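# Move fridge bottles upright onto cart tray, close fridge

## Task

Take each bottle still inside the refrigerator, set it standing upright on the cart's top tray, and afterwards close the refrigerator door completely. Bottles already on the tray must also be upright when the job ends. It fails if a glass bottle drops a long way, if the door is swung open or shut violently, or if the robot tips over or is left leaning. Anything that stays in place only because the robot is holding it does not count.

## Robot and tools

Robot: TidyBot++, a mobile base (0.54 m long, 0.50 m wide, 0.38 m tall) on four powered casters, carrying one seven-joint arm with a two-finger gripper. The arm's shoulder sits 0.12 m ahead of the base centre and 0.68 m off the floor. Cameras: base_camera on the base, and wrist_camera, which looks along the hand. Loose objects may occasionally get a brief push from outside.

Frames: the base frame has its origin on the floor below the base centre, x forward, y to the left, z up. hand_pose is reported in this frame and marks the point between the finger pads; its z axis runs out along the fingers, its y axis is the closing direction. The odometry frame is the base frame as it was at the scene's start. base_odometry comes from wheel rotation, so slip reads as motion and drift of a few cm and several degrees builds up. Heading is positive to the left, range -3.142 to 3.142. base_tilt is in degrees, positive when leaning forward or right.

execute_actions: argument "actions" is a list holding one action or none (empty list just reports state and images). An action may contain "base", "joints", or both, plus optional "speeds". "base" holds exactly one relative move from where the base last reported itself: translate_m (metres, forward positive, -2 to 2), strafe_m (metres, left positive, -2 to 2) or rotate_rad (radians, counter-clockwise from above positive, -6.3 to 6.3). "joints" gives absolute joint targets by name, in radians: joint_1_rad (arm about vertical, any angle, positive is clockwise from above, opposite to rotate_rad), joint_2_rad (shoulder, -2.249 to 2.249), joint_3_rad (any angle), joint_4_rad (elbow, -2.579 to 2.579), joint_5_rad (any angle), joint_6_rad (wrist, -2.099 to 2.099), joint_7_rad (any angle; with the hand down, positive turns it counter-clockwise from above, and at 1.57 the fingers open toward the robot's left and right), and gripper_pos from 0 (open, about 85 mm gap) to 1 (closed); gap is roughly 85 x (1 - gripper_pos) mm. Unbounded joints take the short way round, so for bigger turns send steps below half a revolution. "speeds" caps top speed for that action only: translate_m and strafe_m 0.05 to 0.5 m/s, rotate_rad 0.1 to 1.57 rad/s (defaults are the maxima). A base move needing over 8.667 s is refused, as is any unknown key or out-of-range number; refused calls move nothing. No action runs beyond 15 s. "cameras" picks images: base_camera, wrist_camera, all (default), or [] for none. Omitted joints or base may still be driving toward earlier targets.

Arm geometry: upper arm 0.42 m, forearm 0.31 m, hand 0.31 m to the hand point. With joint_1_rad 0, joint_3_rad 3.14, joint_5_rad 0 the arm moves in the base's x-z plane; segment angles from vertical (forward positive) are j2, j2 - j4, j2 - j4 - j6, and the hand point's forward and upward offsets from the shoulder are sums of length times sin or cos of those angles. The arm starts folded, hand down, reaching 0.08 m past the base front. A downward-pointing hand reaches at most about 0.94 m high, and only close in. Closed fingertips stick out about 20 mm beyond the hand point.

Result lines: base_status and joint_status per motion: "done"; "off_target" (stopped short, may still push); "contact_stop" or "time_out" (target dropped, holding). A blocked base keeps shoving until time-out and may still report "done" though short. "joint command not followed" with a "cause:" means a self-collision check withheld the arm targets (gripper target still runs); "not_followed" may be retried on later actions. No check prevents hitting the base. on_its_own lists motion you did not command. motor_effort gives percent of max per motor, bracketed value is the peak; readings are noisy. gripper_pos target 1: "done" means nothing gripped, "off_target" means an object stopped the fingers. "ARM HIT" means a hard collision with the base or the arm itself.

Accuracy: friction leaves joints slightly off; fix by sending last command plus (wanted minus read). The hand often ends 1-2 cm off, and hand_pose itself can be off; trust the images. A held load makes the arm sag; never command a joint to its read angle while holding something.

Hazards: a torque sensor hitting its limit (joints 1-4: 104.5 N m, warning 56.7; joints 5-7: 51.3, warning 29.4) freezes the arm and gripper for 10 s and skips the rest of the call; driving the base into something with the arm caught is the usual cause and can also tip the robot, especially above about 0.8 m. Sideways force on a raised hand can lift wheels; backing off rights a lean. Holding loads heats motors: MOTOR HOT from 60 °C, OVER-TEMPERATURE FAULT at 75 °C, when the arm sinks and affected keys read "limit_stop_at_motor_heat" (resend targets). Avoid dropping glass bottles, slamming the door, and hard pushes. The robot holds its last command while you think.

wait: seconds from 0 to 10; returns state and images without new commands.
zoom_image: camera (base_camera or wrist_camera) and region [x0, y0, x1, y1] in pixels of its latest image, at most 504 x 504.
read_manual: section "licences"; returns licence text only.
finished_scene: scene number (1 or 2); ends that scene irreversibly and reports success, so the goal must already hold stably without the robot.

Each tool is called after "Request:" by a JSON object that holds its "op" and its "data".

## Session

Request:
{"op": "execute_actions", "data": {"actions": []}}

Scene clock: 0.00 s.
base_odometry: x=+0.000 y=+0.000 heading=+0.000 (m, m, rad; odometry frame)
base_tilt: forward=+0.3 right=+0.3 (deg)
base_status: not commanded
joint_positions: joint_1_rad=-0.021 joint_2_rad=-0.367 joint_3_rad=+3.148 joint_4_rad=-2.537 joint_5_rad=+0.007 joint_6_rad=-0.911 joint_7_rad=+1.590 gripper_pos=+0.000
joint_status: not commanded
motor_effort: joint_1_rad=+0 joint_2_rad=-2 joint_3_rad=+0 joint_4_rad=+18 joint_5_rad=-1 joint_6_rad=+2 joint_7_rad=+1 (%)
hand_pose: x=+0.2467 y=+0.0017 z=+0.5866 quat_wxyz=(+0.002, +0.999, +0.019, +0.030) (m; base frame)
pictures: base_camera, wrist_camera
Images, in order (width x height): base_camera 644x364, wrist_camera 644x476.

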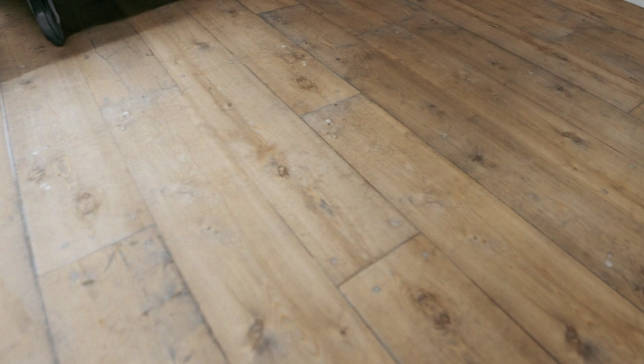

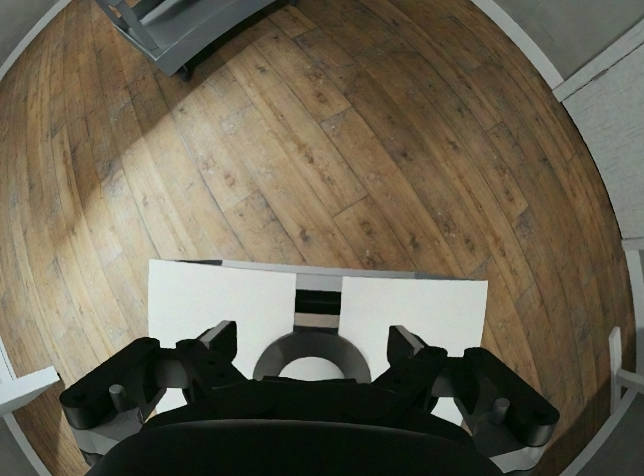

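Request:
{"op": "execute_actions", "data": {"actions": [{"joints":{"joint_1_rad":-0.5,"joint_2_rad":-0.5,"joint_4_rad":-2.1,"joint_6_rad":-0.1}}], "cameras": ["wrist_camera"]}}

Request:
{"op": "execute_actions", "data": {"actions": [{"joints":{"joint_1_rad":-2.0}}], "cameras": ["wrist_camera"]}}

Scene clock: 5.37 s.
base_odometry: x=+0.000 y=+0.000 heading=+0.000 (m, m, rad; odometry frame)
base_tilt: forward=+0.3 right=+0.4 (deg)
base_status: not commanded
joint_positions: joint_1_rad=-0.490 joint_2_rad=-0.485 joint_3_rad=+3.148 joint_4_rad=-2.112 joint_5_rad=+0.007 joint_6_rad=-0.140 joint_7_rad=+1.590 gripper_pos=+0.000
joint_status: all done
motor_effort: joint_1_rad=+0(1) joint_2_rad=-5(6) joint_3_rad=+0(1) joint_4_rad=+23(23) joint_5_rad=-1(1) joint_6_rad=+9(9) joint_7_rad=+1(1) (%)
hand_pose: x=+0.4934 y=+0.1971 z=+0.9755 quat_wxyz=(-0.145, +0.748, +0.194, +0.618) (m; base frame)
pictures: wrist_camera
Images, in order (width x height): wrist_camera 644x476.

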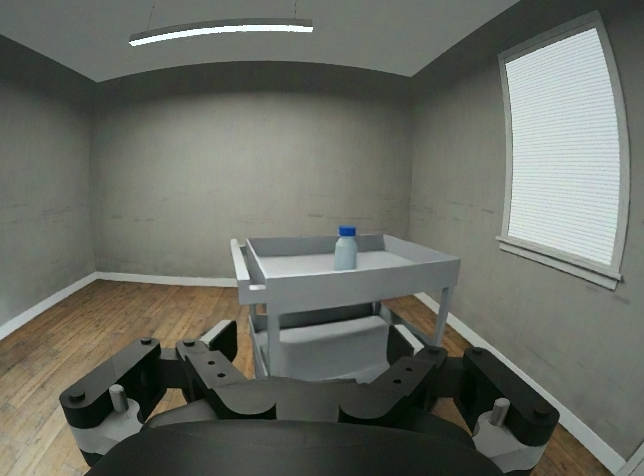

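Scene clock: 8.10 s.
base_odometry: x=+0.000 y=+0.000 heading=+0.000 (m, m, rad; odometry frame)
base_tilt: forward=+0.3 right=+0.3 (deg)
base_status: not commanded
joint_positions: joint_1_rad=-1.990 joint_2_rad=-0.485 joint_3_rad=+3.148 joint_4_rad=-2.112 joint_5_rad=+0.007 joint_6_rad=-0.140 joint_7_rad=+1.590 gripper_pos=+0.000
joint_status: all done
motor_effort: joint_1_rad=+0(1) joint_2_rad=-5(5) joint_3_rad=+0(1) joint_4_rad=+23(23) joint_5_rad=-1(1) joint_6_rad=+9(9) joint_7_rad=+1(0) (%)
hand_pose: x=-0.0510 y=+0.3875 z=+0.9755 quat_wxyz=(-0.527, +0.415, +0.652, +0.353) (m; base frame)
pictures: wrist_camera
Images, in order (width x height): wrist_camera 644x476.

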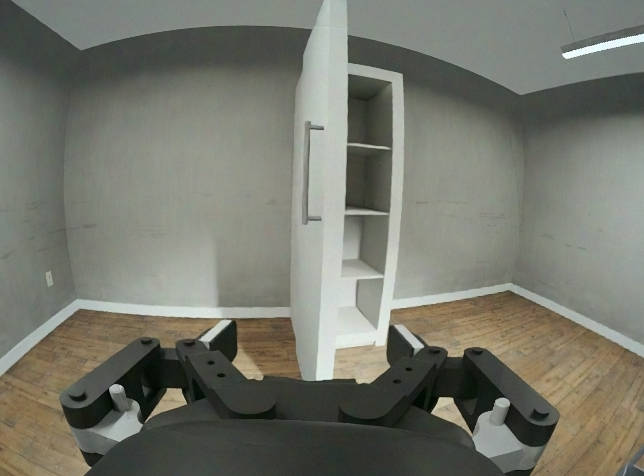

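Request:
{"op": "execute_actions", "data": {"actions": [{"base":{"rotate_rad":2.07},"joints":{"joint_1_rad":0}}]}}

Request:
{"op": "execute_actions", "data": {"actions": [{"base":{"strafe_m":-0.4}}]}}

Scene clock: 16.70 s.
base_odometry: x=+0.000 y=+0.000 heading=+2.069 (m, m, rad; odometry frame)
base_tilt: forward=+0.3 right=+0.3 (deg)
base_status: done
joint_positions: joint_1_rad=-0.010 joint_2_rad=-0.485 joint_3_rad=+3.148 joint_4_rad=-2.112 joint_5_rad=+0.007 joint_6_rad=-0.140 joint_7_rad=+1.590 gripper_pos=+0.000
joint_status: all done
motor_effort: joint_1_rad=+0(1) joint_2_rad=-5(7) joint_3_rad=+0(1) joint_4_rad=+23(23) joint_5_rad=-1(0) joint_6_rad=+9(9) joint_7_rad=+1(1) (%)
hand_pose: x=+0.5421 y=+0.0016 z=+0.9755 quat_wxyz=(+0.006, +0.773, +0.010, +0.634) (m; base frame)
pictures: base_camera, wrist_camera
Images, in order (width x height): base_camera 644x364, wrist_camera 644x476.

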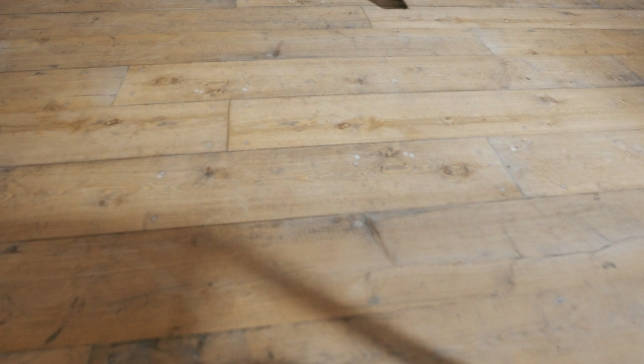

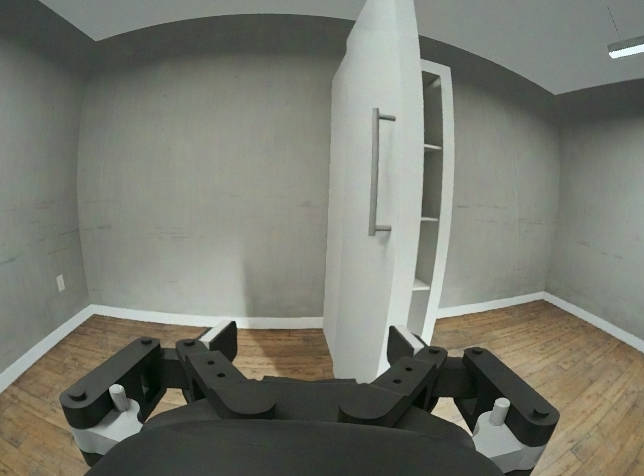

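Scene clock: 18.87 s.
base_odometry: x=+0.351 y=+0.192 heading=+2.070 (m, m, rad; odometry frame)
base_tilt: forward=+0.3 right=+0.3 (deg)
base_status: done
joint_positions: joint_1_rad=-0.009 joint_2_rad=-0.485 joint_3_rad=+3.150 joint_4_rad=-2.112 joint_5_rad=+0.007 joint_6_rad=-0.140 joint_7_rad=+1.590 gripper_pos=+0.000
joint_status: not commanded
motor_effort: joint_1_rad=+0(0) joint_2_rad=-5(6) joint_3_rad=+0(3) joint_4_rad=+23(23) joint_5_rad=-1(1) joint_6_rad=+9(10) joint_7_rad=+0(1) (%)
hand_pose: x=+0.5421 y=+0.0004 z=+0.9756 quat_wxyz=(+0.007, +0.773, +0.009, +0.634) (m; base frame)
pictures: base_camera, wrist_camera
Images, in order (width x height): base_camera 644x364, wrist_camera 644x476.

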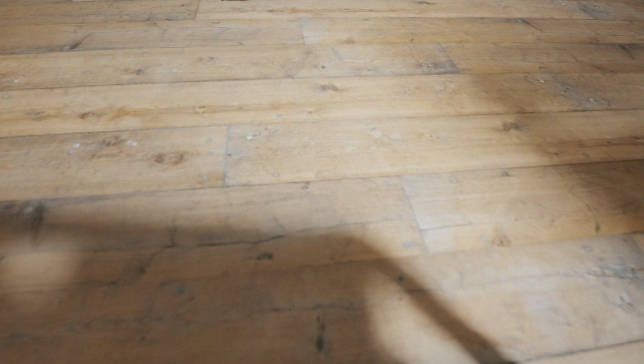

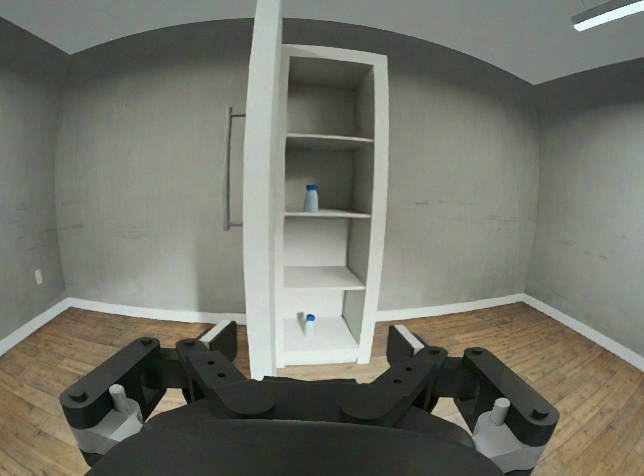

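Request:
{"op": "execute_actions", "data": {"actions": [{"base":{"rotate_rad":0.34},"joints":{"joint_2_rad":-0.3,"joint_4_rad":-2.3,"joint_6_rad":0.3}}], "cameras": []}}

Request:
{"op": "execute_actions", "data": {"actions": [{"base":{"translate_m":0.25}}], "cameras": []}}

Request:
{"op": "execute_actions", "data": {"actions": [{"base":{"strafe_m":-0.3}}]}}

Request:
{"op": "execute_actions", "data": {"actions": [{"joints":{"joint_1_rad":1.4}}], "cameras": ["wrist_camera"]}}

Scene clock: 34.30 s.
base_odometry: x=+0.351 y=+0.192 heading=+2.409 (m, m, rad; odometry frame)
base_tilt: forward=+0.3 right=+0.3 (deg)
base_status: done
joint_positions: joint_1_rad=-0.007 joint_2_rad=-0.303 joint_3_rad=+3.148 joint_4_rad=-2.290 joint_5_rad=+0.007 joint_6_rad=+0.252 joint_7_rad=+1.590 gripper_pos=+0.000
joint_status: all done
motor_effort: joint_1_rad=+0(1) joint_2_rad=-10(12) joint_3_rad=+0(2) joint_4_rad=+21(24) joint_5_rad=-1(1) joint_6_rad=+10(10) joint_7_rad=+0(0) (%)
hand_pose: x=+0.5883 y=+0.0018 z=+0.9054 quat_wxyz=(+0.007, +0.763, +0.010, +0.647) (m; base frame)
pictures: none
No camera images: the call's "cameras" was empty. Leave "cameras" out to get every camera's image.

Scene clock: 36.10 s.
base_odometry: x=+0.165 y=+0.359 heading=+2.410 (m, m, rad; odometry frame)
base_tilt: forward=+0.3 right=+0.3 (deg)
base_status: done
joint_positions: joint_1_rad=-0.007 joint_2_rad=-0.299 joint_3_rad=+3.148 joint_4_rad=-2.290 joint_5_rad=+0.007 joint_6_rad=+0.254 joint_7_rad=+1.590 gripper_pos=+0.000
joint_status: not commanded
motor_effort: joint_1_rad=+0(1) joint_2_rad=-11(13) joint_3_rad=+0(1) joint_4_rad=+21(22) joint_5_rad=-1(1) joint_6_rad=+9(9) joint_7_rad=+1(1) (%)
hand_pose: x=+0.5891 y=+0.0018 z=+0.9044 quat_wxyz=(+0.007, +0.763, +0.010, +0.646) (m; base frame)
pictures: none
No camera images: the call's "cameras" was empty. Leave "cameras" out to get every camera's image.

Scene clock: 38.03 s.
base_odometry: x=+0.365 y=+0.582 heading=+2.411 (m, m, rad; odometry frame)
base_tilt: forward=+0.3 right=+0.3 (deg)
base_status: done
joint_positions: joint_1_rad=-0.006 joint_2_rad=-0.299 joint_3_rad=+3.149 joint_4_rad=-2.290 joint_5_rad=+0.007 joint_6_rad=+0.255 joint_7_rad=+1.590 gripper_pos=+0.000
joint_status: not commanded
motor_effort: joint_1_rad=+0(1) joint_2_rad=-10(11) joint_3_rad=+0(2) joint_4_rad=+21(21) joint_5_rad=-1(1) joint_6_rad=+10(9) joint_7_rad=+1(1) (%)
hand_pose: x=+0.5892 y=+0.0005 z=+0.9045 quat_wxyz=(+0.008, +0.763, +0.009, +0.646) (m; base frame)
pictures: base_camera, wrist_camera
Images, in order (width x height): base_camera 644x364, wrist_camera 644x476.

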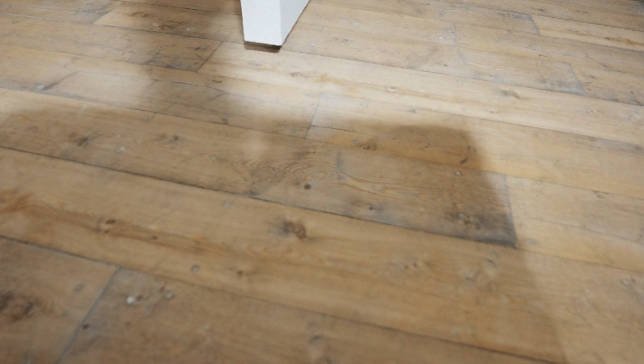

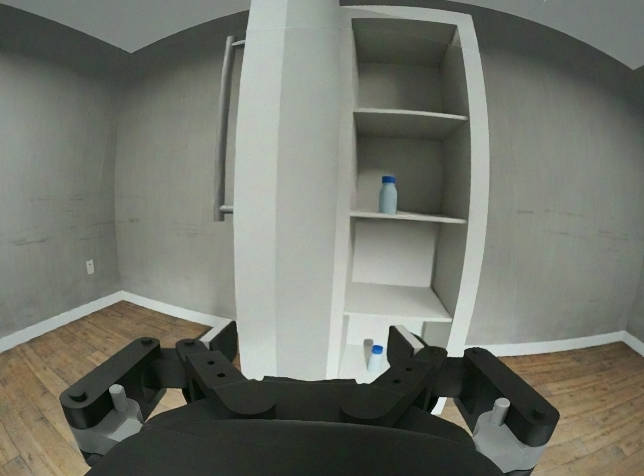

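Scene clock: 40.70 s.
base_odometry: x=+0.365 y=+0.582 heading=+2.411 (m, m, rad; odometry frame)
base_tilt: forward=+0.2 right=+0.4 (deg)
base_status: not commanded
joint_positions: joint_1_rad=+1.391 joint_2_rad=-0.299 joint_3_rad=+3.149 joint_4_rad=-2.290 joint_5_rad=+0.007 joint_6_rad=+0.255 joint_7_rad=+1.590 gripper_pos=+0.000
joint_status: all done
motor_effort: joint_1_rad=-1(1) joint_2_rad=-10(11) joint_3_rad=+0(1) joint_4_rad=+21(21) joint_5_rad=+0(1) joint_6_rad=+9(9) joint_7_rad=+0(1) (%)
hand_pose: x=+0.2012 y=-0.4629 z=+0.9045 quat_wxyz=(+0.421, +0.590, -0.483, +0.490) (m; base frame)
pictures: wrist_camera
Images, in order (width x height): wrist_camera 644x476.

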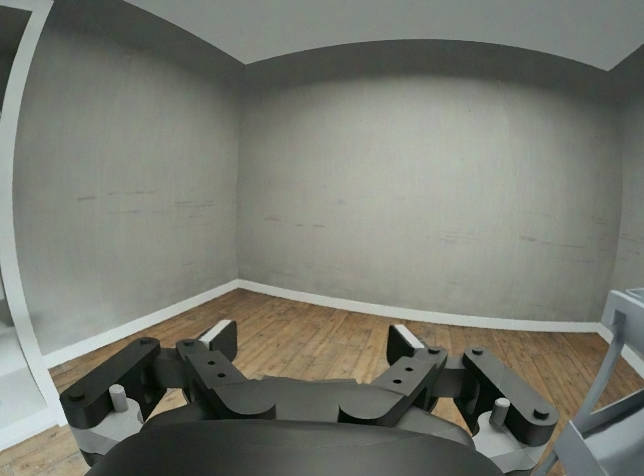

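Request:
{"op": "execute_actions", "data": {"actions": [{"base":{"strafe_m":-0.26},"joints":{"joint_1_rad":0}}], "cameras": []}}

Request:
{"op": "execute_actions", "data": {"actions": [{"joints":{"joint_2_rad":0.80,"joint_4_rad":-0.755,"joint_6_rad":-0.03}}]}}

Scene clock: 50.53 s.
base_odometry: x=+0.538 y=+0.776 heading=+2.412 (m, m, rad; odometry frame)
base_tilt: forward=+0.3 right=+0.3 (deg)
base_status: done
joint_positions: joint_1_rad=+0.009 joint_2_rad=-0.298 joint_3_rad=+3.149 joint_4_rad=-2.290 joint_5_rad=+0.007 joint_6_rad=+0.255 joint_7_rad=+1.590 gripper_pos=+0.000
joint_status: all done
motor_effort: joint_1_rad=+0(1) joint_2_rad=-11(14) joint_3_rad=+0(2) joint_4_rad=+21(22) joint_5_rad=-1(2) joint_6_rad=+8(9) joint_7_rad=+1(1) (%)
hand_pose: x=+0.5895 y=-0.0065 z=+0.9038 quat_wxyz=(+0.012, +0.763, +0.003, +0.646) (m; base frame)
pictures: none
No camera images: the call's "cameras" was empty. Leave "cameras" out to get every camera's image.

Scene clock: 53.30 s.
base_odometry: x=+0.538 y=+0.776 heading=+2.412 (m, m, rad; odometry frame)
base_tilt: forward=+0.3 right=+0.3 (deg)
base_status: not commanded
joint_positions: joint_1_rad=+0.009 joint_2_rad=+0.787 joint_3_rad=+3.149 joint_4_rad=-0.775 joint_5_rad=+0.007 joint_6_rad=+0.018 joint_7_rad=+1.590 gripper_pos=+0.000
joint_status: all done
motor_effort: joint_1_rad=+0(0) joint_2_rad=-50(50) joint_3_rad=-1(1) joint_4_rad=+23(23) joint_5_rad=-1(1) joint_6_rad=+9(10) joint_7_rad=+1(1) (%)
hand_pose: x=+1.0427 y=-0.0107 z=+0.9896 quat_wxyz=(+0.017, +0.698, +0.006, +0.716) (m; base frame)
pictures: base_camera, wrist_camera
Images, in order (width x height): base_camera 644x364, wrist_camera 644x476.

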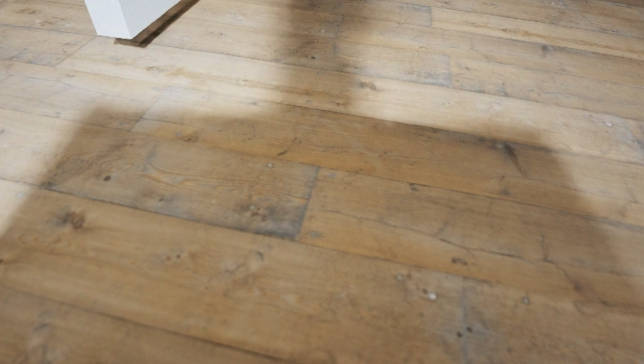

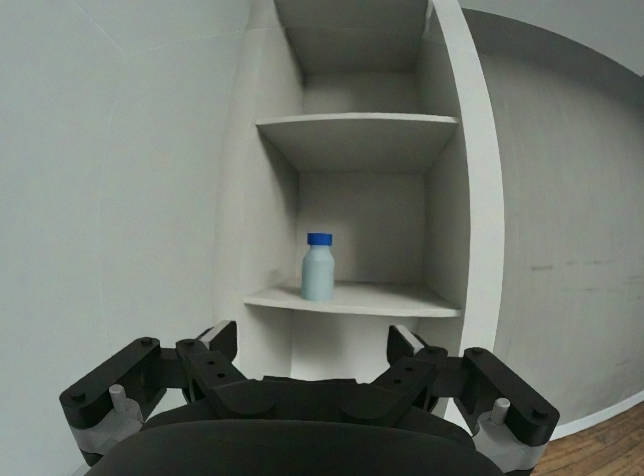

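Request:
{"op": "execute_actions", "data": {"actions": [{"base":{"translate_m":0.28},"speeds":{"translate_m":0.2},"joints":{"joint_2_rad":0.83}}]}}

Scene clock: 57.77 s.
base_odometry: x=+0.330 y=+0.963 heading=+2.411 (m, m, rad; odometry frame)
base_tilt: forward=+0.3 right=+0.3 (deg)
base_status: done
joint_positions: joint_1_rad=+0.009 joint_2_rad=+0.820 joint_3_rad=+3.149 joint_4_rad=-0.771 joint_5_rad=+0.007 joint_6_rad=+0.016 joint_7_rad=+1.590 gripper_pos=+0.000
joint_status: all done
motor_effort: joint_1_rad=+0(2) joint_2_rad=-51(52) joint_3_rad=-1(1) joint_4_rad=+23(24) joint_5_rad=-1(1) joint_6_rad=+9(10) joint_7_rad=+1(1) (%)
hand_pose: x=+1.0522 y=-0.0102 z=+0.9615 quat_wxyz=(+0.016, +0.708, +0.006, +0.706) (m; base frame)
pictures: base_camera, wrist_camera
Images, in order (width x height): base_camera 644x364, wrist_camera 644x476.

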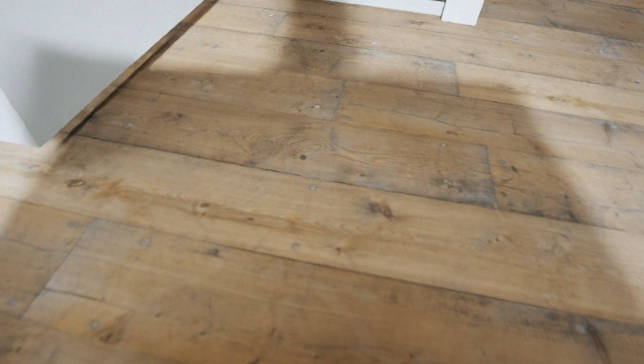

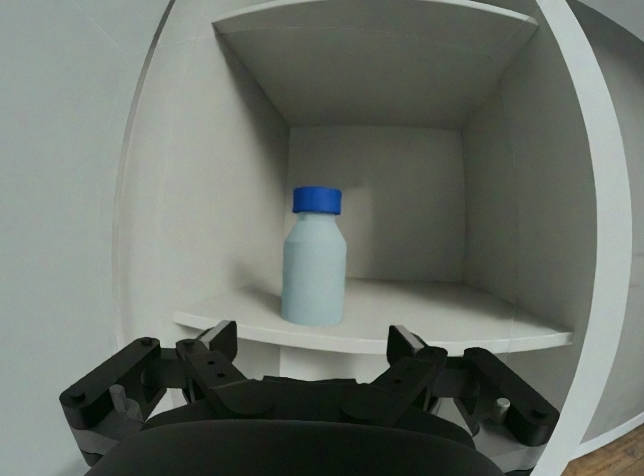

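Request:
{"op": "execute_actions", "data": {"actions": [{"joints":{"joint_2_rad":0.775,"joint_4_rad":-0.76}}], "cameras": []}}

Request:
{"op": "execute_actions", "data": {"actions": [{"base":{"translate_m":0.15},"speeds":{"translate_m":0.1}}]}}

Scene clock: 63.10 s.
base_odometry: x=+0.330 y=+0.963 heading=+2.411 (m, m, rad; odometry frame)
base_tilt: forward=+0.3 right=+0.2 (deg)
base_status: not commanded
joint_positions: joint_1_rad=+0.009 joint_2_rad=+0.784 joint_3_rad=+3.149 joint_4_rad=-0.770 joint_5_rad=+0.007 joint_6_rad=+0.015 joint_7_rad=+1.590 gripper_pos=+0.000
joint_status: all done
motor_effort: joint_1_rad=+0(0) joint_2_rad=-49(54) joint_3_rad=-1(1) joint_4_rad=+22(25) joint_5_rad=+0(1) joint_6_rad=+9(10) joint_7_rad=+1(1) (%)
hand_pose: x=+1.0417 y=-0.0101 z=+0.9949 quat_wxyz=(+0.017, +0.696, +0.006, +0.718) (m; base frame)
pictures: none
No camera images: the call's "cameras" was empty. Leave "cameras" out to get every camera's image.

Scene clock: 65.17 s.
base_odometry: x=+0.218 y=+1.064 heading=+2.410 (m, m, rad; odometry frame)
base_tilt: forward=+0.4 right=+0.3 (deg)
base_status: done
joint_positions: joint_1_rad=+0.007 joint_2_rad=+0.782 joint_3_rad=+3.149 joint_4_rad=-0.770 joint_5_rad=+0.007 joint_6_rad=+0.015 joint_7_rad=+1.590 gripper_pos=+0.000
joint_status: not commanded
motor_effort: joint_1_rad=+0(5) joint_2_rad=-50(53) joint_3_rad=-1(2) joint_4_rad=+23(24) joint_5_rad=+0(1) joint_6_rad=+10(10) joint_7_rad=+1(0) (%)
hand_pose: x=+1.0408 y=-0.0088 z=+0.9972 quat_wxyz=(+0.016, +0.695, +0.007, +0.719) (m; base frame)
pictures: base_camera, wrist_camera
Images, in order (width x height): base_camera 644x364, wrist_camera 644x476.

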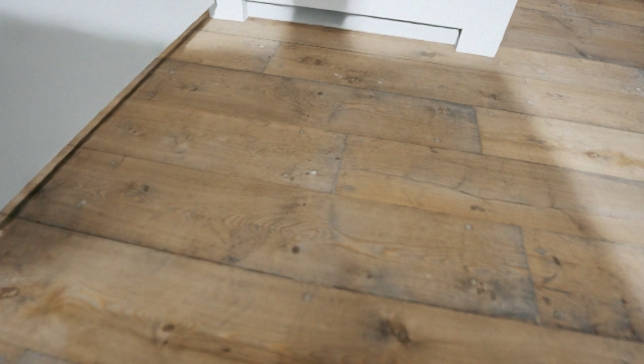

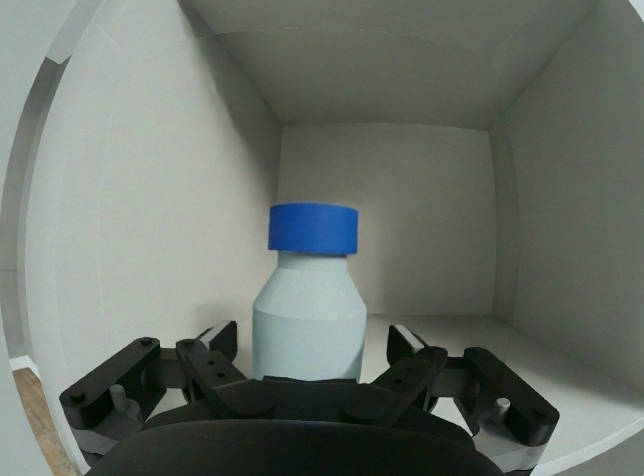

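Request:
{"op": "execute_actions", "data": {"actions": [{"joints":{"joint_2_rad":0.82}}], "cameras": []}}

Request:
{"op": "execute_actions", "data": {"actions": [{"base":{"translate_m":0.035},"speeds":{"translate_m":0.1}}], "cameras": ["wrist_camera"]}}

Request:
{"op": "execute_actions", "data": {"actions": [{"joints":{"gripper_pos":1}}], "cameras": ["wrist_camera"]}}

Scene clock: 69.97 s.
base_odometry: x=+0.218 y=+1.064 heading=+2.410 (m, m, rad; odometry frame)
base_tilt: forward=+0.3 right=+0.3 (deg)
base_status: not commanded
joint_positions: joint_1_rad=+0.007 joint_2_rad=+0.809 joint_3_rad=+3.149 joint_4_rad=-0.770 joint_5_rad=+0.007 joint_6_rad=+0.015 joint_7_rad=+1.590 gripper_pos=+0.000
joint_status: all done
motor_effort: joint_1_rad=+0(0) joint_2_rad=-50(53) joint_3_rad=-1(1) joint_4_rad=+23(23) joint_5_rad=+0(0) joint_6_rad=+9(9) joint_7_rad=+1(1) (%)
hand_pose: x=+1.0491 y=-0.0089 z=+0.9718 quat_wxyz=(+0.016, +0.705, +0.007, +0.709) (m; base frame)
pictures: none
No camera images: the call's "cameras" was empty. Leave "cameras" out to get every camera's image.

Scene clock: 70.90 s.
base_odometry: x=+0.192 y=+1.088 heading=+2.410 (m, m, rad; odometry frame)
base_tilt: forward=+0.3 right=+0.3 (deg)
base_status: done
joint_positions: joint_1_rad=+0.006 joint_2_rad=+0.812 joint_3_rad=+3.149 joint_4_rad=-0.770 joint_5_rad=+0.007 joint_6_rad=+0.014 joint_7_rad=+1.590 gripper_pos=+0.000
joint_status: not commanded
motor_effort: joint_1_rad=+0(4) joint_2_rad=-50(53) joint_3_rad=-1(2) joint_4_rad=+23(24) joint_5_rad=+0(1) joint_6_rad=+10(10) joint_7_rad=+0(1) (%)
hand_pose: x=+1.0501 y=-0.0080 z=+0.9688 quat_wxyz=(+0.016, +0.706, +0.007, +0.708) (m; base frame)
pictures: wrist_camera
Images, in order (width x height): wrist_camera 644x476.

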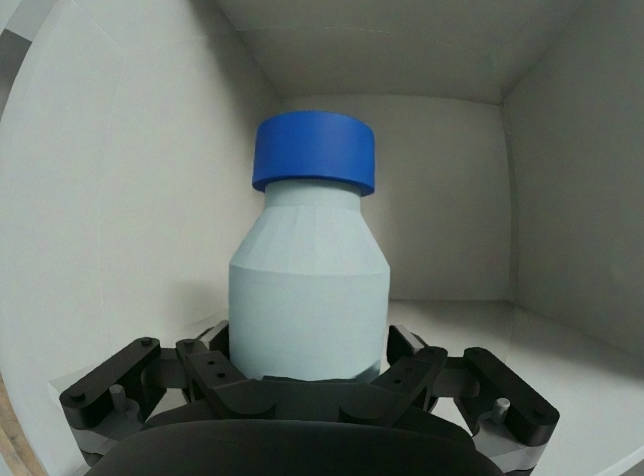

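Scene clock: 72.00 s.
base_odometry: x=+0.192 y=+1.088 heading=+2.410 (m, m, rad; odometry frame)
base_tilt: forward=+0.3 right=+0.4 (deg)
base_status: not commanded
joint_positions: joint_1_rad=+0.006 joint_2_rad=+0.812 joint_3_rad=+3.149 joint_4_rad=-0.770 joint_5_rad=+0.007 joint_6_rad=+0.014 joint_7_rad=+1.590 gripper_pos=+0.227
joint_status: gripper_pos off_target (ended at +0.227, target +1.000)
motor_effort: joint_1_rad=-1(1) joint_2_rad=-51(51) joint_3_rad=-1(1) joint_4_rad=+23(23) joint_5_rad=-1(1) joint_6_rad=+9(10) joint_7_rad=+1(2) (%)
hand_pose: x=+1.0501 y=-0.0073 z=+0.9688 quat_wxyz=(+0.015, +0.706, +0.008, +0.708) (m; base frame)
pictures: wrist_camera
Images, in order (width x height): wrist_camera 644x476.

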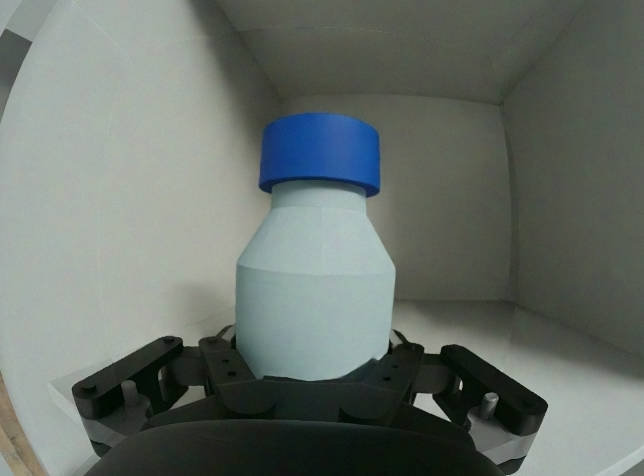

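Request:
{"op": "execute_actions", "data": {"actions": [{"joints":{"joint_2_rad":0.69,"joint_4_rad":-0.79}}], "cameras": []}}

Request:
{"op": "execute_actions", "data": {"actions": [{"base":{"translate_m":-0.5},"speeds":{"translate_m":0.3}}], "cameras": []}}

Request:
{"op": "execute_actions", "data": {"actions": [{"joints":{"joint_2_rad":-0.6,"joint_4_rad":-1.95,"joint_6_rad":-0.15}}], "cameras": []}}

Request:
{"op": "execute_actions", "data": {"actions": [{"joints":{"joint_1_rad":2.0,"joint_6_rad":-0.45}}], "cameras": ["wrist_camera"]}}

Scene clock: 80.07 s.
base_odometry: x=+0.192 y=+1.088 heading=+2.410 (m, m, rad; odometry frame)
base_tilt: forward=+0.4 right=+0.3 (deg)
base_status: not commanded
joint_positions: joint_1_rad=+0.006 joint_2_rad=+0.737 joint_3_rad=+3.149 joint_4_rad=-0.805 joint_5_rad=+0.007 joint_6_rad=-0.012 joint_7_rad=+1.590 gripper_pos=+0.227
joint_status: joint_2_rad off_target (ended at +0.737, target +0.690); the others done
motor_effort: joint_1_rad=+0(0) joint_2_rad=-56(59) joint_3_rad=-1(1) joint_4_rad=+28(29) joint_5_rad=+0(1) joint_6_rad=+14(14) joint_7_rad=+1(1) (%)
hand_pose: x=+1.0274 y=-0.0074 z=+1.0072 quat_wxyz=(+0.015, +0.701, +0.007, +0.713) (m; base frame)
pictures: none
No camera images: the call's "cameras" was empty. Leave "cameras" out to get every camera's image.

Scene clock: 82.83 s.
base_odometry: x=+0.564 y=+0.753 heading=+2.409 (m, m, rad; odometry frame)
base_tilt: forward=+0.3 right=+0.3 (deg)
base_status: done
joint_positions: joint_1_rad=+0.003 joint_2_rad=+0.731 joint_3_rad=+3.149 joint_4_rad=-0.805 joint_5_rad=+0.007 joint_6_rad=-0.013 joint_7_rad=+1.590 gripper_pos=+0.227
joint_status: not commanded
motor_effort: joint_1_rad=+0(4) joint_2_rad=-55(61) joint_3_rad=-1(3) joint_4_rad=+27(29) joint_5_rad=-1(1) joint_6_rad=+13(14) joint_7_rad=+1(1) (%)
hand_pose: x=+1.0253 y=-0.0045 z=+1.0126 quat_wxyz=(+0.014, +0.699, +0.008, +0.715) (m; base frame)
pictures: none
No camera images: the call's "cameras" was empty. Leave "cameras" out to get every camera's image.

Scene clock: 85.40 s.
base_odometry: x=+0.564 y=+0.753 heading=+2.409 (m, m, rad; odometry frame)
base_tilt: forward=+0.3 right=+0.3 (deg)
base_status: not commanded
joint_positions: joint_1_rad=+0.003 joint_2_rad=-0.572 joint_3_rad=+3.149 joint_4_rad=-1.960 joint_5_rad=+0.007 joint_6_rad=-0.130 joint_7_rad=+1.590 gripper_pos=+0.227
joint_status: all done
motor_effort: joint_1_rad=+0(0) joint_2_rad=-6(57) joint_3_rad=+0(0) joint_4_rad=+27(29) joint_5_rad=-1(0) joint_6_rad=+13(12) joint_7_rad=+1(1) (%)
hand_pose: x=+0.5115 y=-0.0043 z=+1.1092 quat_wxyz=(+0.012, +0.688, +0.004, +0.725) (m; base frame)
pictures: none
No camera images: the call's "cameras" was empty. Leave "cameras" out to get every camera's image.

Scene clock: 88.50 s.
base_odometry: x=+0.564 y=+0.753 heading=+2.409 (m, m, rad; odometry frame)
base_tilt: forward=+0.3 right=+0.3 (deg)
base_status: not commanded
joint_positions: joint_1_rad=+1.991 joint_2_rad=-0.572 joint_3_rad=+3.149 joint_4_rad=-1.960 joint_5_rad=+0.007 joint_6_rad=-0.427 joint_7_rad=+1.590 gripper_pos=+0.227
joint_status: all done
motor_effort: joint_1_rad=+0(1) joint_2_rad=-5(6) joint_3_rad=+0(1) joint_4_rad=+27(27) joint_5_rad=+0(1) joint_6_rad=+12(13) joint_7_rad=+1(1) (%)
hand_pose: x=-0.0405 y=-0.3489 z=+1.0173 quat_wxyz=(+0.521, +0.433, -0.658, +0.327) (m; base frame)
pictures: wrist_camera
Images, in order (width x height): wrist_camera 644x476.

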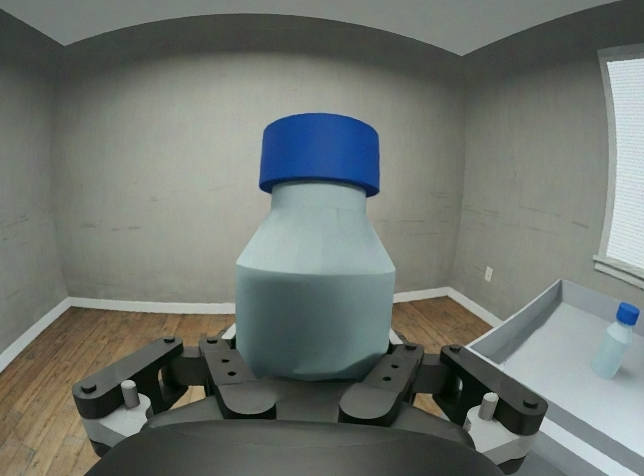

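Request:
{"op": "execute_actions", "data": {"actions": [{"joints":{"joint_1_rad":3.55}}], "cameras": ["wrist_camera"]}}

Scene clock: 95.33 s.
base_odometry: x=+0.564 y=+0.753 heading=+2.409 (m, m, rad; odometry frame)
base_tilt: forward=+0.2 right=+0.3 (deg)
base_status: not commanded
joint_positions: joint_1_rad=+3.541 joint_2_rad=-0.572 joint_3_rad=+3.149 joint_4_rad=-1.960 joint_5_rad=+0.007 joint_6_rad=-0.427 joint_7_rad=+1.590 gripper_pos=+0.227
joint_status: all done
motor_effort: joint_1_rad=+0(1) joint_2_rad=-5(5) joint_3_rad=+0(1) joint_4_rad=+27(27) joint_5_rad=+0(1) joint_6_rad=+13(13) joint_7_rad=+1(1) (%)
hand_pose: x=-0.2331 y=+0.1522 z=+1.0173 quat_wxyz=(+0.601, -0.151, -0.774, -0.131) (m; base frame)
pictures: wrist_camera
Images, in order (width x height): wrist_camera 644x476.

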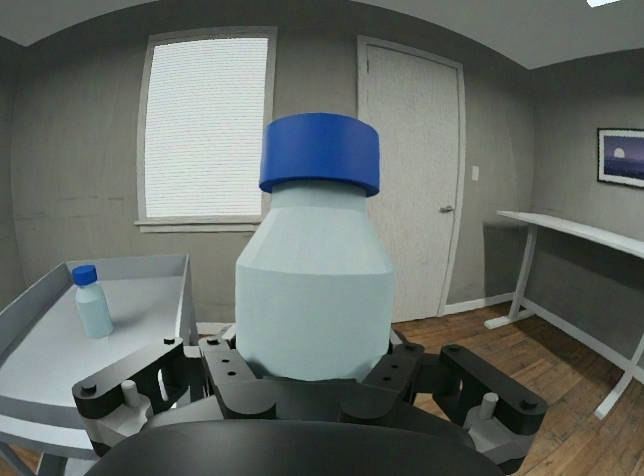

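Request:
{"op": "execute_actions", "data": {"actions": [{"joints":{"joint_1_rad":3.1,"joint_2_rad":0.1,"joint_4_rad":-1.2,"joint_6_rad":-0.35}}], "cameras": []}}

Request:
{"op": "execute_actions", "data": {"actions": [{"joints":{"joint_2_rad":0.36,"joint_4_rad":-1.12,"joint_6_rad":-0.27}}], "cameras": ["wrist_camera"]}}

Scene clock: 104.40 s.
base_odometry: x=+0.564 y=+0.753 heading=+2.409 (m, m, rad; odometry frame)
base_tilt: forward=+0.3 right=+0.3 (deg)
base_status: not commanded
joint_positions: joint_1_rad=+3.107 joint_2_rad=+0.125 joint_3_rad=+3.149 joint_4_rad=-1.245 joint_5_rad=+0.007 joint_6_rad=-0.423 joint_7_rad=+1.590 gripper_pos=+0.227
joint_status: joint_4_rad off_target (ended at -1.245, target -1.200); joint_6_rad off_target (ended at -0.423, target -0.350); the others done
motor_effort: joint_1_rad=+0(1) joint_2_rad=-31(34) joint_3_rad=+0(1) joint_4_rad=+27(28) joint_5_rad=+0(1) joint_6_rad=+13(14) joint_7_rad=+1(1) (%)
hand_pose: x=-0.5450 y=-0.0185 z=+1.0935 quat_wxyz=(+0.624, +0.020, -0.781, -0.001) (m; base frame)
pictures: none
No camera images: the call's "cameras" was empty. Leave "cameras" out to get every camera's image.

Scene clock: 106.10 s.
base_odometry: x=+0.564 y=+0.753 heading=+2.409 (m, m, rad; odometry frame)
base_tilt: forward=+0.3 right=+0.4 (deg)
base_status: not commanded
joint_positions: joint_1_rad=+3.107 joint_2_rad=+0.401 joint_3_rad=+3.149 joint_4_rad=-1.159 joint_5_rad=+0.007 joint_6_rad=-0.341 joint_7_rad=+1.590 gripper_pos=+0.227
joint_status: joint_2_rad off_target (ended at +0.401, target +0.360); joint_4_rad off_target (ended at -1.159, target -1.120); joint_6_rad off_target (ended at -0.341, target -0.270)
motor_effort: joint_1_rad=+0(0) joint_2_rad=-43(49) joint_3_rad=+0(1) joint_4_rad=+27(30) joint_5_rad=-1(0) joint_6_rad=+13(14) joint_7_rad=+1(0) (%)
hand_pose: x=-0.6538 y=-0.0224 z=+0.9713 quat_wxyz=(+0.581, +0.022, -0.814, -0.002) (m; base frame)
pictures: wrist_camera
Images, in order (width x height): wrist_camera 644x476.

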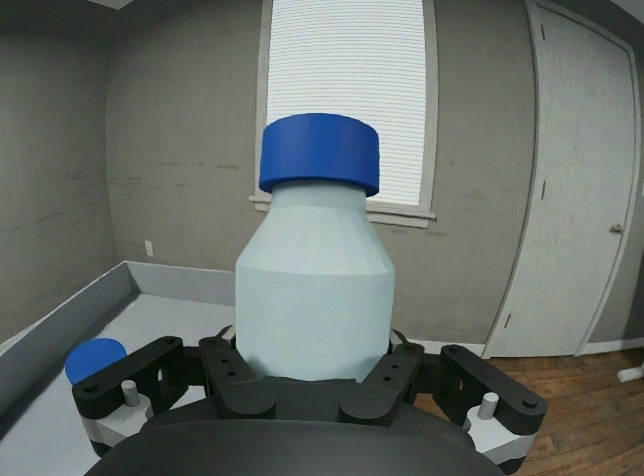

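Request:
{"op": "execute_actions", "data": {"actions": [{"base":{"translate_m":0.1},"joints":{"joint_1_rad":3.0,"joint_2_rad":0.2,"joint_4_rad":-1.45,"joint_6_rad":-0.1}}], "cameras": ["wrist_camera"]}}

Request:
{"op": "execute_actions", "data": {"actions": [{"joints":{"joint_2_rad":0.215,"joint_4_rad":-1.72,"joint_6_rad":0.2}}], "cameras": ["wrist_camera"]}}

Scene clock: 116.27 s.
base_odometry: x=+0.490 y=+0.820 heading=+2.409 (m, m, rad; odometry frame)
base_tilt: forward=+0.3 right=+0.3 (deg)
base_status: done
joint_positions: joint_1_rad=+3.007 joint_2_rad=+0.237 joint_3_rad=+3.149 joint_4_rad=-1.454 joint_5_rad=+0.007 joint_6_rad=-0.171 joint_7_rad=+1.590 gripper_pos=+0.227
joint_status: joint_6_rad off_target (ended at -0.171, target -0.100); the others done
motor_effort: joint_1_rad=-1(2) joint_2_rad=-37(48) joint_3_rad=-1(2) joint_4_rad=+27(28) joint_5_rad=+0(1) joint_6_rad=+12(13) joint_7_rad=+0(0) (%)
hand_pose: x=-0.5841 y=-0.0915 z=+0.9635 quat_wxyz=(+0.596, +0.062, -0.800, +0.029) (m; base frame)
pictures: wrist_camera
Images, in order (width x height): wrist_camera 644x476.

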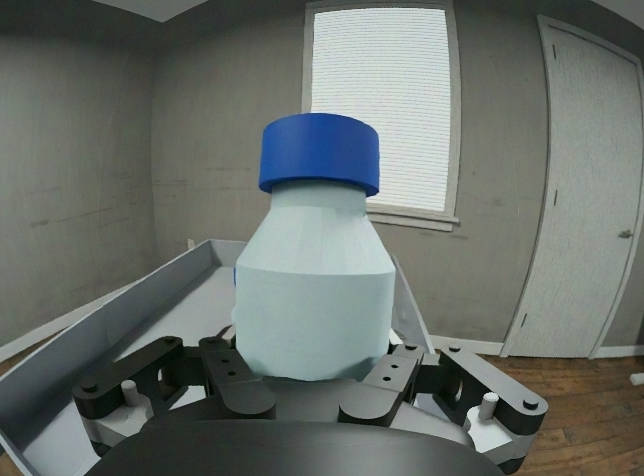

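Scene clock: 117.67 s.
base_odometry: x=+0.490 y=+0.820 heading=+2.409 (m, m, rad; odometry frame)
base_tilt: forward=+0.3 right=+0.3 (deg)
base_status: not commanded
joint_positions: joint_1_rad=+3.007 joint_2_rad=+0.237 joint_3_rad=+3.149 joint_4_rad=-1.731 joint_5_rad=+0.007 joint_6_rad=+0.128 joint_7_rad=+1.590 gripper_pos=+0.227
joint_status: joint_6_rad off_target (ended at +0.128, target +0.200); the others done
motor_effort: joint_1_rad=+0(0) joint_2_rad=-36(37) joint_3_rad=+0(0) joint_4_rad=+26(27) joint_5_rad=-1(1) joint_6_rad=+12(14) joint_7_rad=+0(1) (%)
hand_pose: x=-0.5641 y=-0.0895 z=+0.8861 quat_wxyz=(+0.605, +0.062, -0.793, +0.030) (m; base frame)
pictures: wrist_camera
Images, in order (width x height): wrist_camera 644x476.

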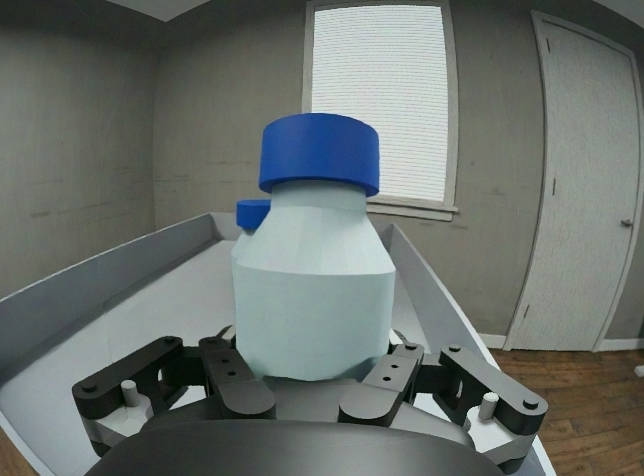

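Request:
{"op": "execute_actions", "data": {"actions": [{"joints":{"joint_2_rad":0.3}}], "cameras": ["wrist_camera"]}}

Scene clock: 120.60 s.
base_odometry: x=+0.490 y=+0.820 heading=+2.409 (m, m, rad; odometry frame)
base_tilt: forward=+0.3 right=+0.4 (deg)
base_status: not commanded
joint_positions: joint_1_rad=+3.007 joint_2_rad=+0.284 joint_3_rad=+3.149 joint_4_rad=-1.723 joint_5_rad=+0.007 joint_6_rad=+0.147 joint_7_rad=+1.590 gripper_pos=+0.227
joint_status: all done
motor_effort: joint_1_rad=+0(0) joint_2_rad=-33(36) joint_3_rad=+0(1) joint_4_rad=+21(26) joint_5_rad=-1(0) joint_6_rad=+10(13) joint_7_rad=+1(1) (%)
hand_pose: x=-0.5763 y=-0.0912 z=+0.8642 quat_wxyz=(+0.597, +0.063, -0.799, +0.030) (m; base frame)
pictures: wrist_camera
Images, in order (width x height): wrist_camera 644x476.

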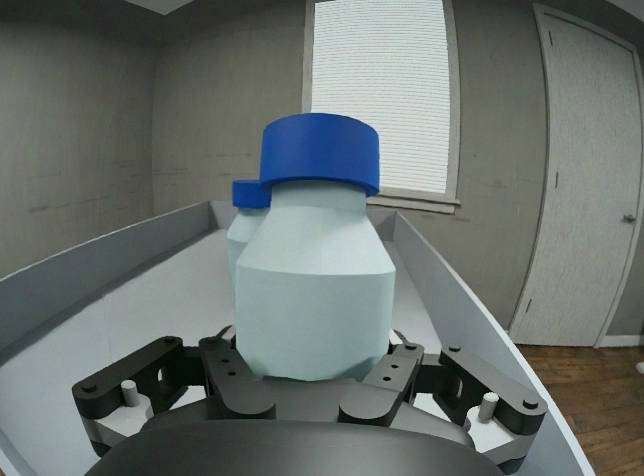

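Request:
{"op": "execute_actions", "data": {"actions": [{"joints":{"gripper_pos":0.03,"joint_6_rad":0.15}}], "cameras": ["wrist_camera"]}}

Request:
{"op": "execute_actions", "data": {"actions": [{"joints":{"joint_2_rad":0.12,"joint_4_rad":-1.79}}], "cameras": ["wrist_camera"]}}

Scene clock: 126.10 s.
base_odometry: x=+0.490 y=+0.820 heading=+2.409 (m, m, rad; odometry frame)
base_tilt: forward=+0.2 right=+0.3 (deg)
base_status: not commanded
joint_positions: joint_1_rad=+3.007 joint_2_rad=+0.285 joint_3_rad=+3.149 joint_4_rad=-1.722 joint_5_rad=+0.007 joint_6_rad=+0.147 joint_7_rad=+1.590 gripper_pos=+0.030
joint_status: all done
motor_effort: joint_1_rad=+0(1) joint_2_rad=-30(34) joint_3_rad=+0(1) joint_4_rad=+21(23) joint_5_rad=+0(1) joint_6_rad=+8(10) joint_7_rad=+1(1) (%)
hand_pose: x=-0.5768 y=-0.0914 z=+0.8641 quat_wxyz=(+0.597, +0.063, -0.799, +0.030) (m; base frame)
pictures: wrist_camera
Images, in order (width x height): wrist_camera 644x476.

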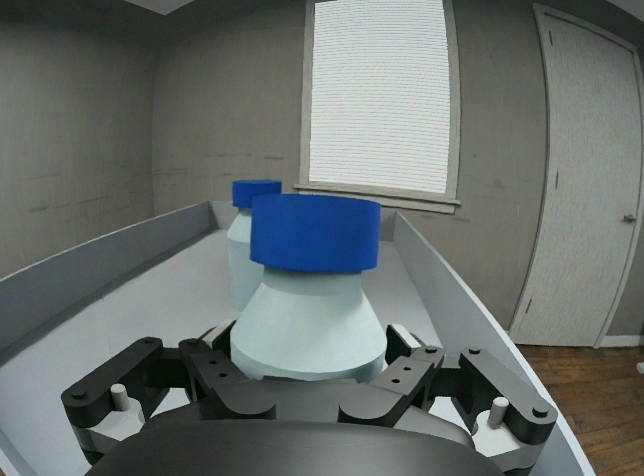

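Scene clock: 127.50 s.
base_odometry: x=+0.490 y=+0.820 heading=+2.409 (m, m, rad; odometry frame)
base_tilt: forward=+0.3 right=+0.4 (deg)
base_status: not commanded
joint_positions: joint_1_rad=+3.007 joint_2_rad=+0.120 joint_3_rad=+3.149 joint_4_rad=-1.772 joint_5_rad=+0.007 joint_6_rad=+0.147 joint_7_rad=+1.590 gripper_pos=+0.030
joint_status: all done
motor_effort: joint_1_rad=+0(0) joint_2_rad=-27(34) joint_3_rad=+0(0) joint_4_rad=+22(23) joint_5_rad=-1(1) joint_6_rad=+9(11) joint_7_rad=+0(0) (%)
hand_pose: x=-0.5306 y=-0.0852 z=+0.9465 quat_wxyz=(+0.642, +0.059, -0.763, +0.033) (m; base frame)
pictures: wrist_camera
Images, in order (width x height): wrist_camera 644x476.

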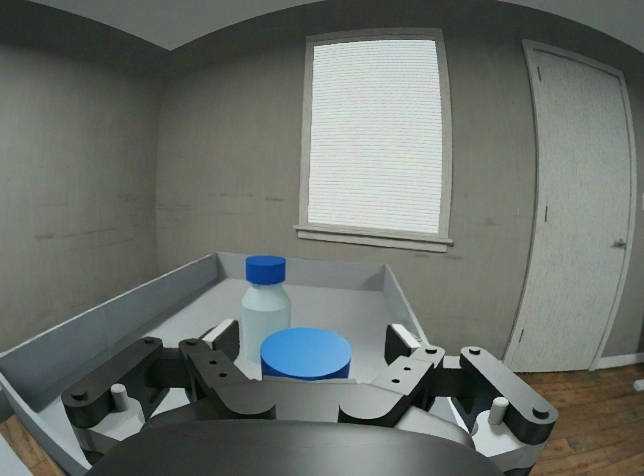

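Request:
{"op": "execute_actions", "data": {"actions": [{"joints":{"joint_2_rad":-0.6,"joint_4_rad":-2.1,"joint_6_rad":0.0,"gripper_pos":0}}], "cameras": []}}

Request:
{"op": "execute_actions", "data": {"actions": [{"base":{"translate_m":-0.08},"joints":{"joint_1_rad":0.01}}], "cameras": []}}

Request:
{"op": "execute_actions", "data": {"actions": [{"joints":{"joint_2_rad":1.2,"joint_4_rad":-1.1,"joint_6_rad":0.75}}], "cameras": []}}

Request:
{"op": "execute_actions", "data": {"actions": [{"joints":{"joint_2_rad":2.05,"joint_4_rad":-0.3,"joint_6_rad":0.78}}]}}

Scene clock: 140.83 s.
base_odometry: x=+0.490 y=+0.820 heading=+2.409 (m, m, rad; odometry frame)
base_tilt: forward=+0.3 right=+0.3 (deg)
base_status: not commanded
joint_positions: joint_1_rad=+3.007 joint_2_rad=-0.590 joint_3_rad=+3.149 joint_4_rad=-2.081 joint_5_rad=+0.007 joint_6_rad=+0.048 joint_7_rad=+1.590 gripper_pos=+0.000
joint_status: all done
motor_effort: joint_1_rad=+0(0) joint_2_rad=-2(29) joint_3_rad=+0(0) joint_4_rad=+23(24) joint_5_rad=+0(1) joint_6_rad=+9(10) joint_7_rad=+0(1) (%)
hand_pose: x=-0.2661 y=-0.0495 z=+1.0960 quat_wxyz=(+0.750, +0.050, -0.659, +0.040) (m; base frame)
pictures: none
No camera images: the call's "cameras" was empty. Leave "cameras" out to get every camera's image.

Scene clock: 144.67 s.
base_odometry: x=+0.550 y=+0.767 heading=+2.411 (m, m, rad; odometry frame)
base_tilt: forward=+0.3 right=+0.3 (deg)
base_status: done
joint_positions: joint_1_rad=+0.020 joint_2_rad=-0.592 joint_3_rad=+3.149 joint_4_rad=-2.082 joint_5_rad=+0.007 joint_6_rad=+0.046 joint_7_rad=+1.590 gripper_pos=+0.000
joint_status: all done
motor_effort: joint_1_rad=+0(1) joint_2_rad=-2(5) joint_3_rad=+0(1) joint_4_rad=+22(23) joint_5_rad=-1(1) joint_6_rad=+9(10) joint_7_rad=+1(1) (%)
hand_pose: x=+0.5064 y=-0.0105 z=+1.0955 quat_wxyz=(+0.018, +0.661, -0.001, +0.750) (m; base frame)
pictures: none
No camera images: the call's "cameras" was empty. Leave "cameras" out to get every camera's image.

Scene clock: 147.83 s.
base_odometry: x=+0.549 y=+0.767 heading=+2.411 (m, m, rad; odometry frame)
base_tilt: forward=+0.4 right=+0.3 (deg)
base_status: not commanded
joint_positions: joint_1_rad=+0.020 joint_2_rad=+1.193 joint_3_rad=+3.149 joint_4_rad=-1.119 joint_5_rad=+0.007 joint_6_rad=+0.702 joint_7_rad=+1.590 gripper_pos=+0.000
joint_status: all done
motor_effort: joint_1_rad=-1(0) joint_2_rad=-54(56) joint_3_rad=-1(1) joint_4_rad=+18(22) joint_5_rad=-1(1) joint_6_rad=+9(10) joint_7_rad=+1(1) (%)
hand_pose: x=+1.0528 y=-0.0190 z=+0.6122 quat_wxyz=(+0.017, +0.721, +0.005, +0.693) (m; base frame)
pictures: none
No camera images: the call's "cameras" was empty. Leave "cameras" out to get every camera's image.

Scene clock: 150.13 s.
base_odometry: x=+0.549 y=+0.767 heading=+2.410 (m, m, rad; odometry frame)
base_tilt: forward=+0.3 right=+0.4 (deg)
base_status: not commanded
joint_positions: joint_1_rad=+0.020 joint_2_rad=+2.046 joint_3_rad=+3.149 joint_4_rad=-0.318 joint_5_rad=+0.007 joint_6_rad=+0.733 joint_7_rad=+1.590 gripper_pos=+0.000
joint_status: all done
motor_effort: joint_1_rad=-1(0) joint_2_rad=-52(59) joint_3_rad=-1(1) joint_4_rad=+18(19) joint_5_rad=+0(1) joint_6_rad=+9(10) joint_7_rad=+0(0) (%)
hand_pose: x=+1.0241 y=-0.0150 z=+0.2461 quat_wxyz=(+0.015, +0.728, +0.007, +0.685) (m; base frame)
pictures: base_camera, wrist_camera
Images, in order (width x height): base_camera 644x364, wrist_camera 644x476.

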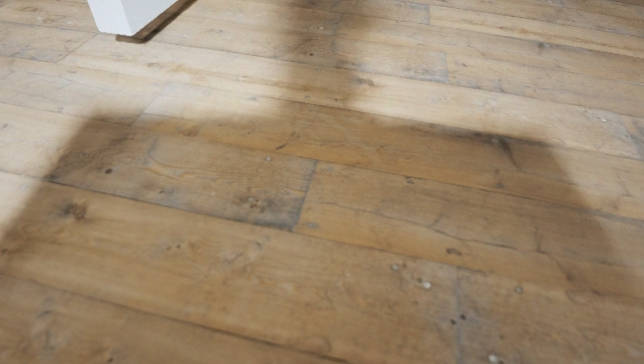

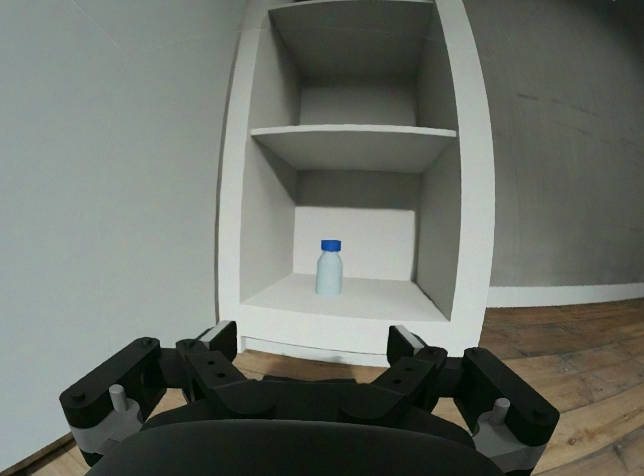

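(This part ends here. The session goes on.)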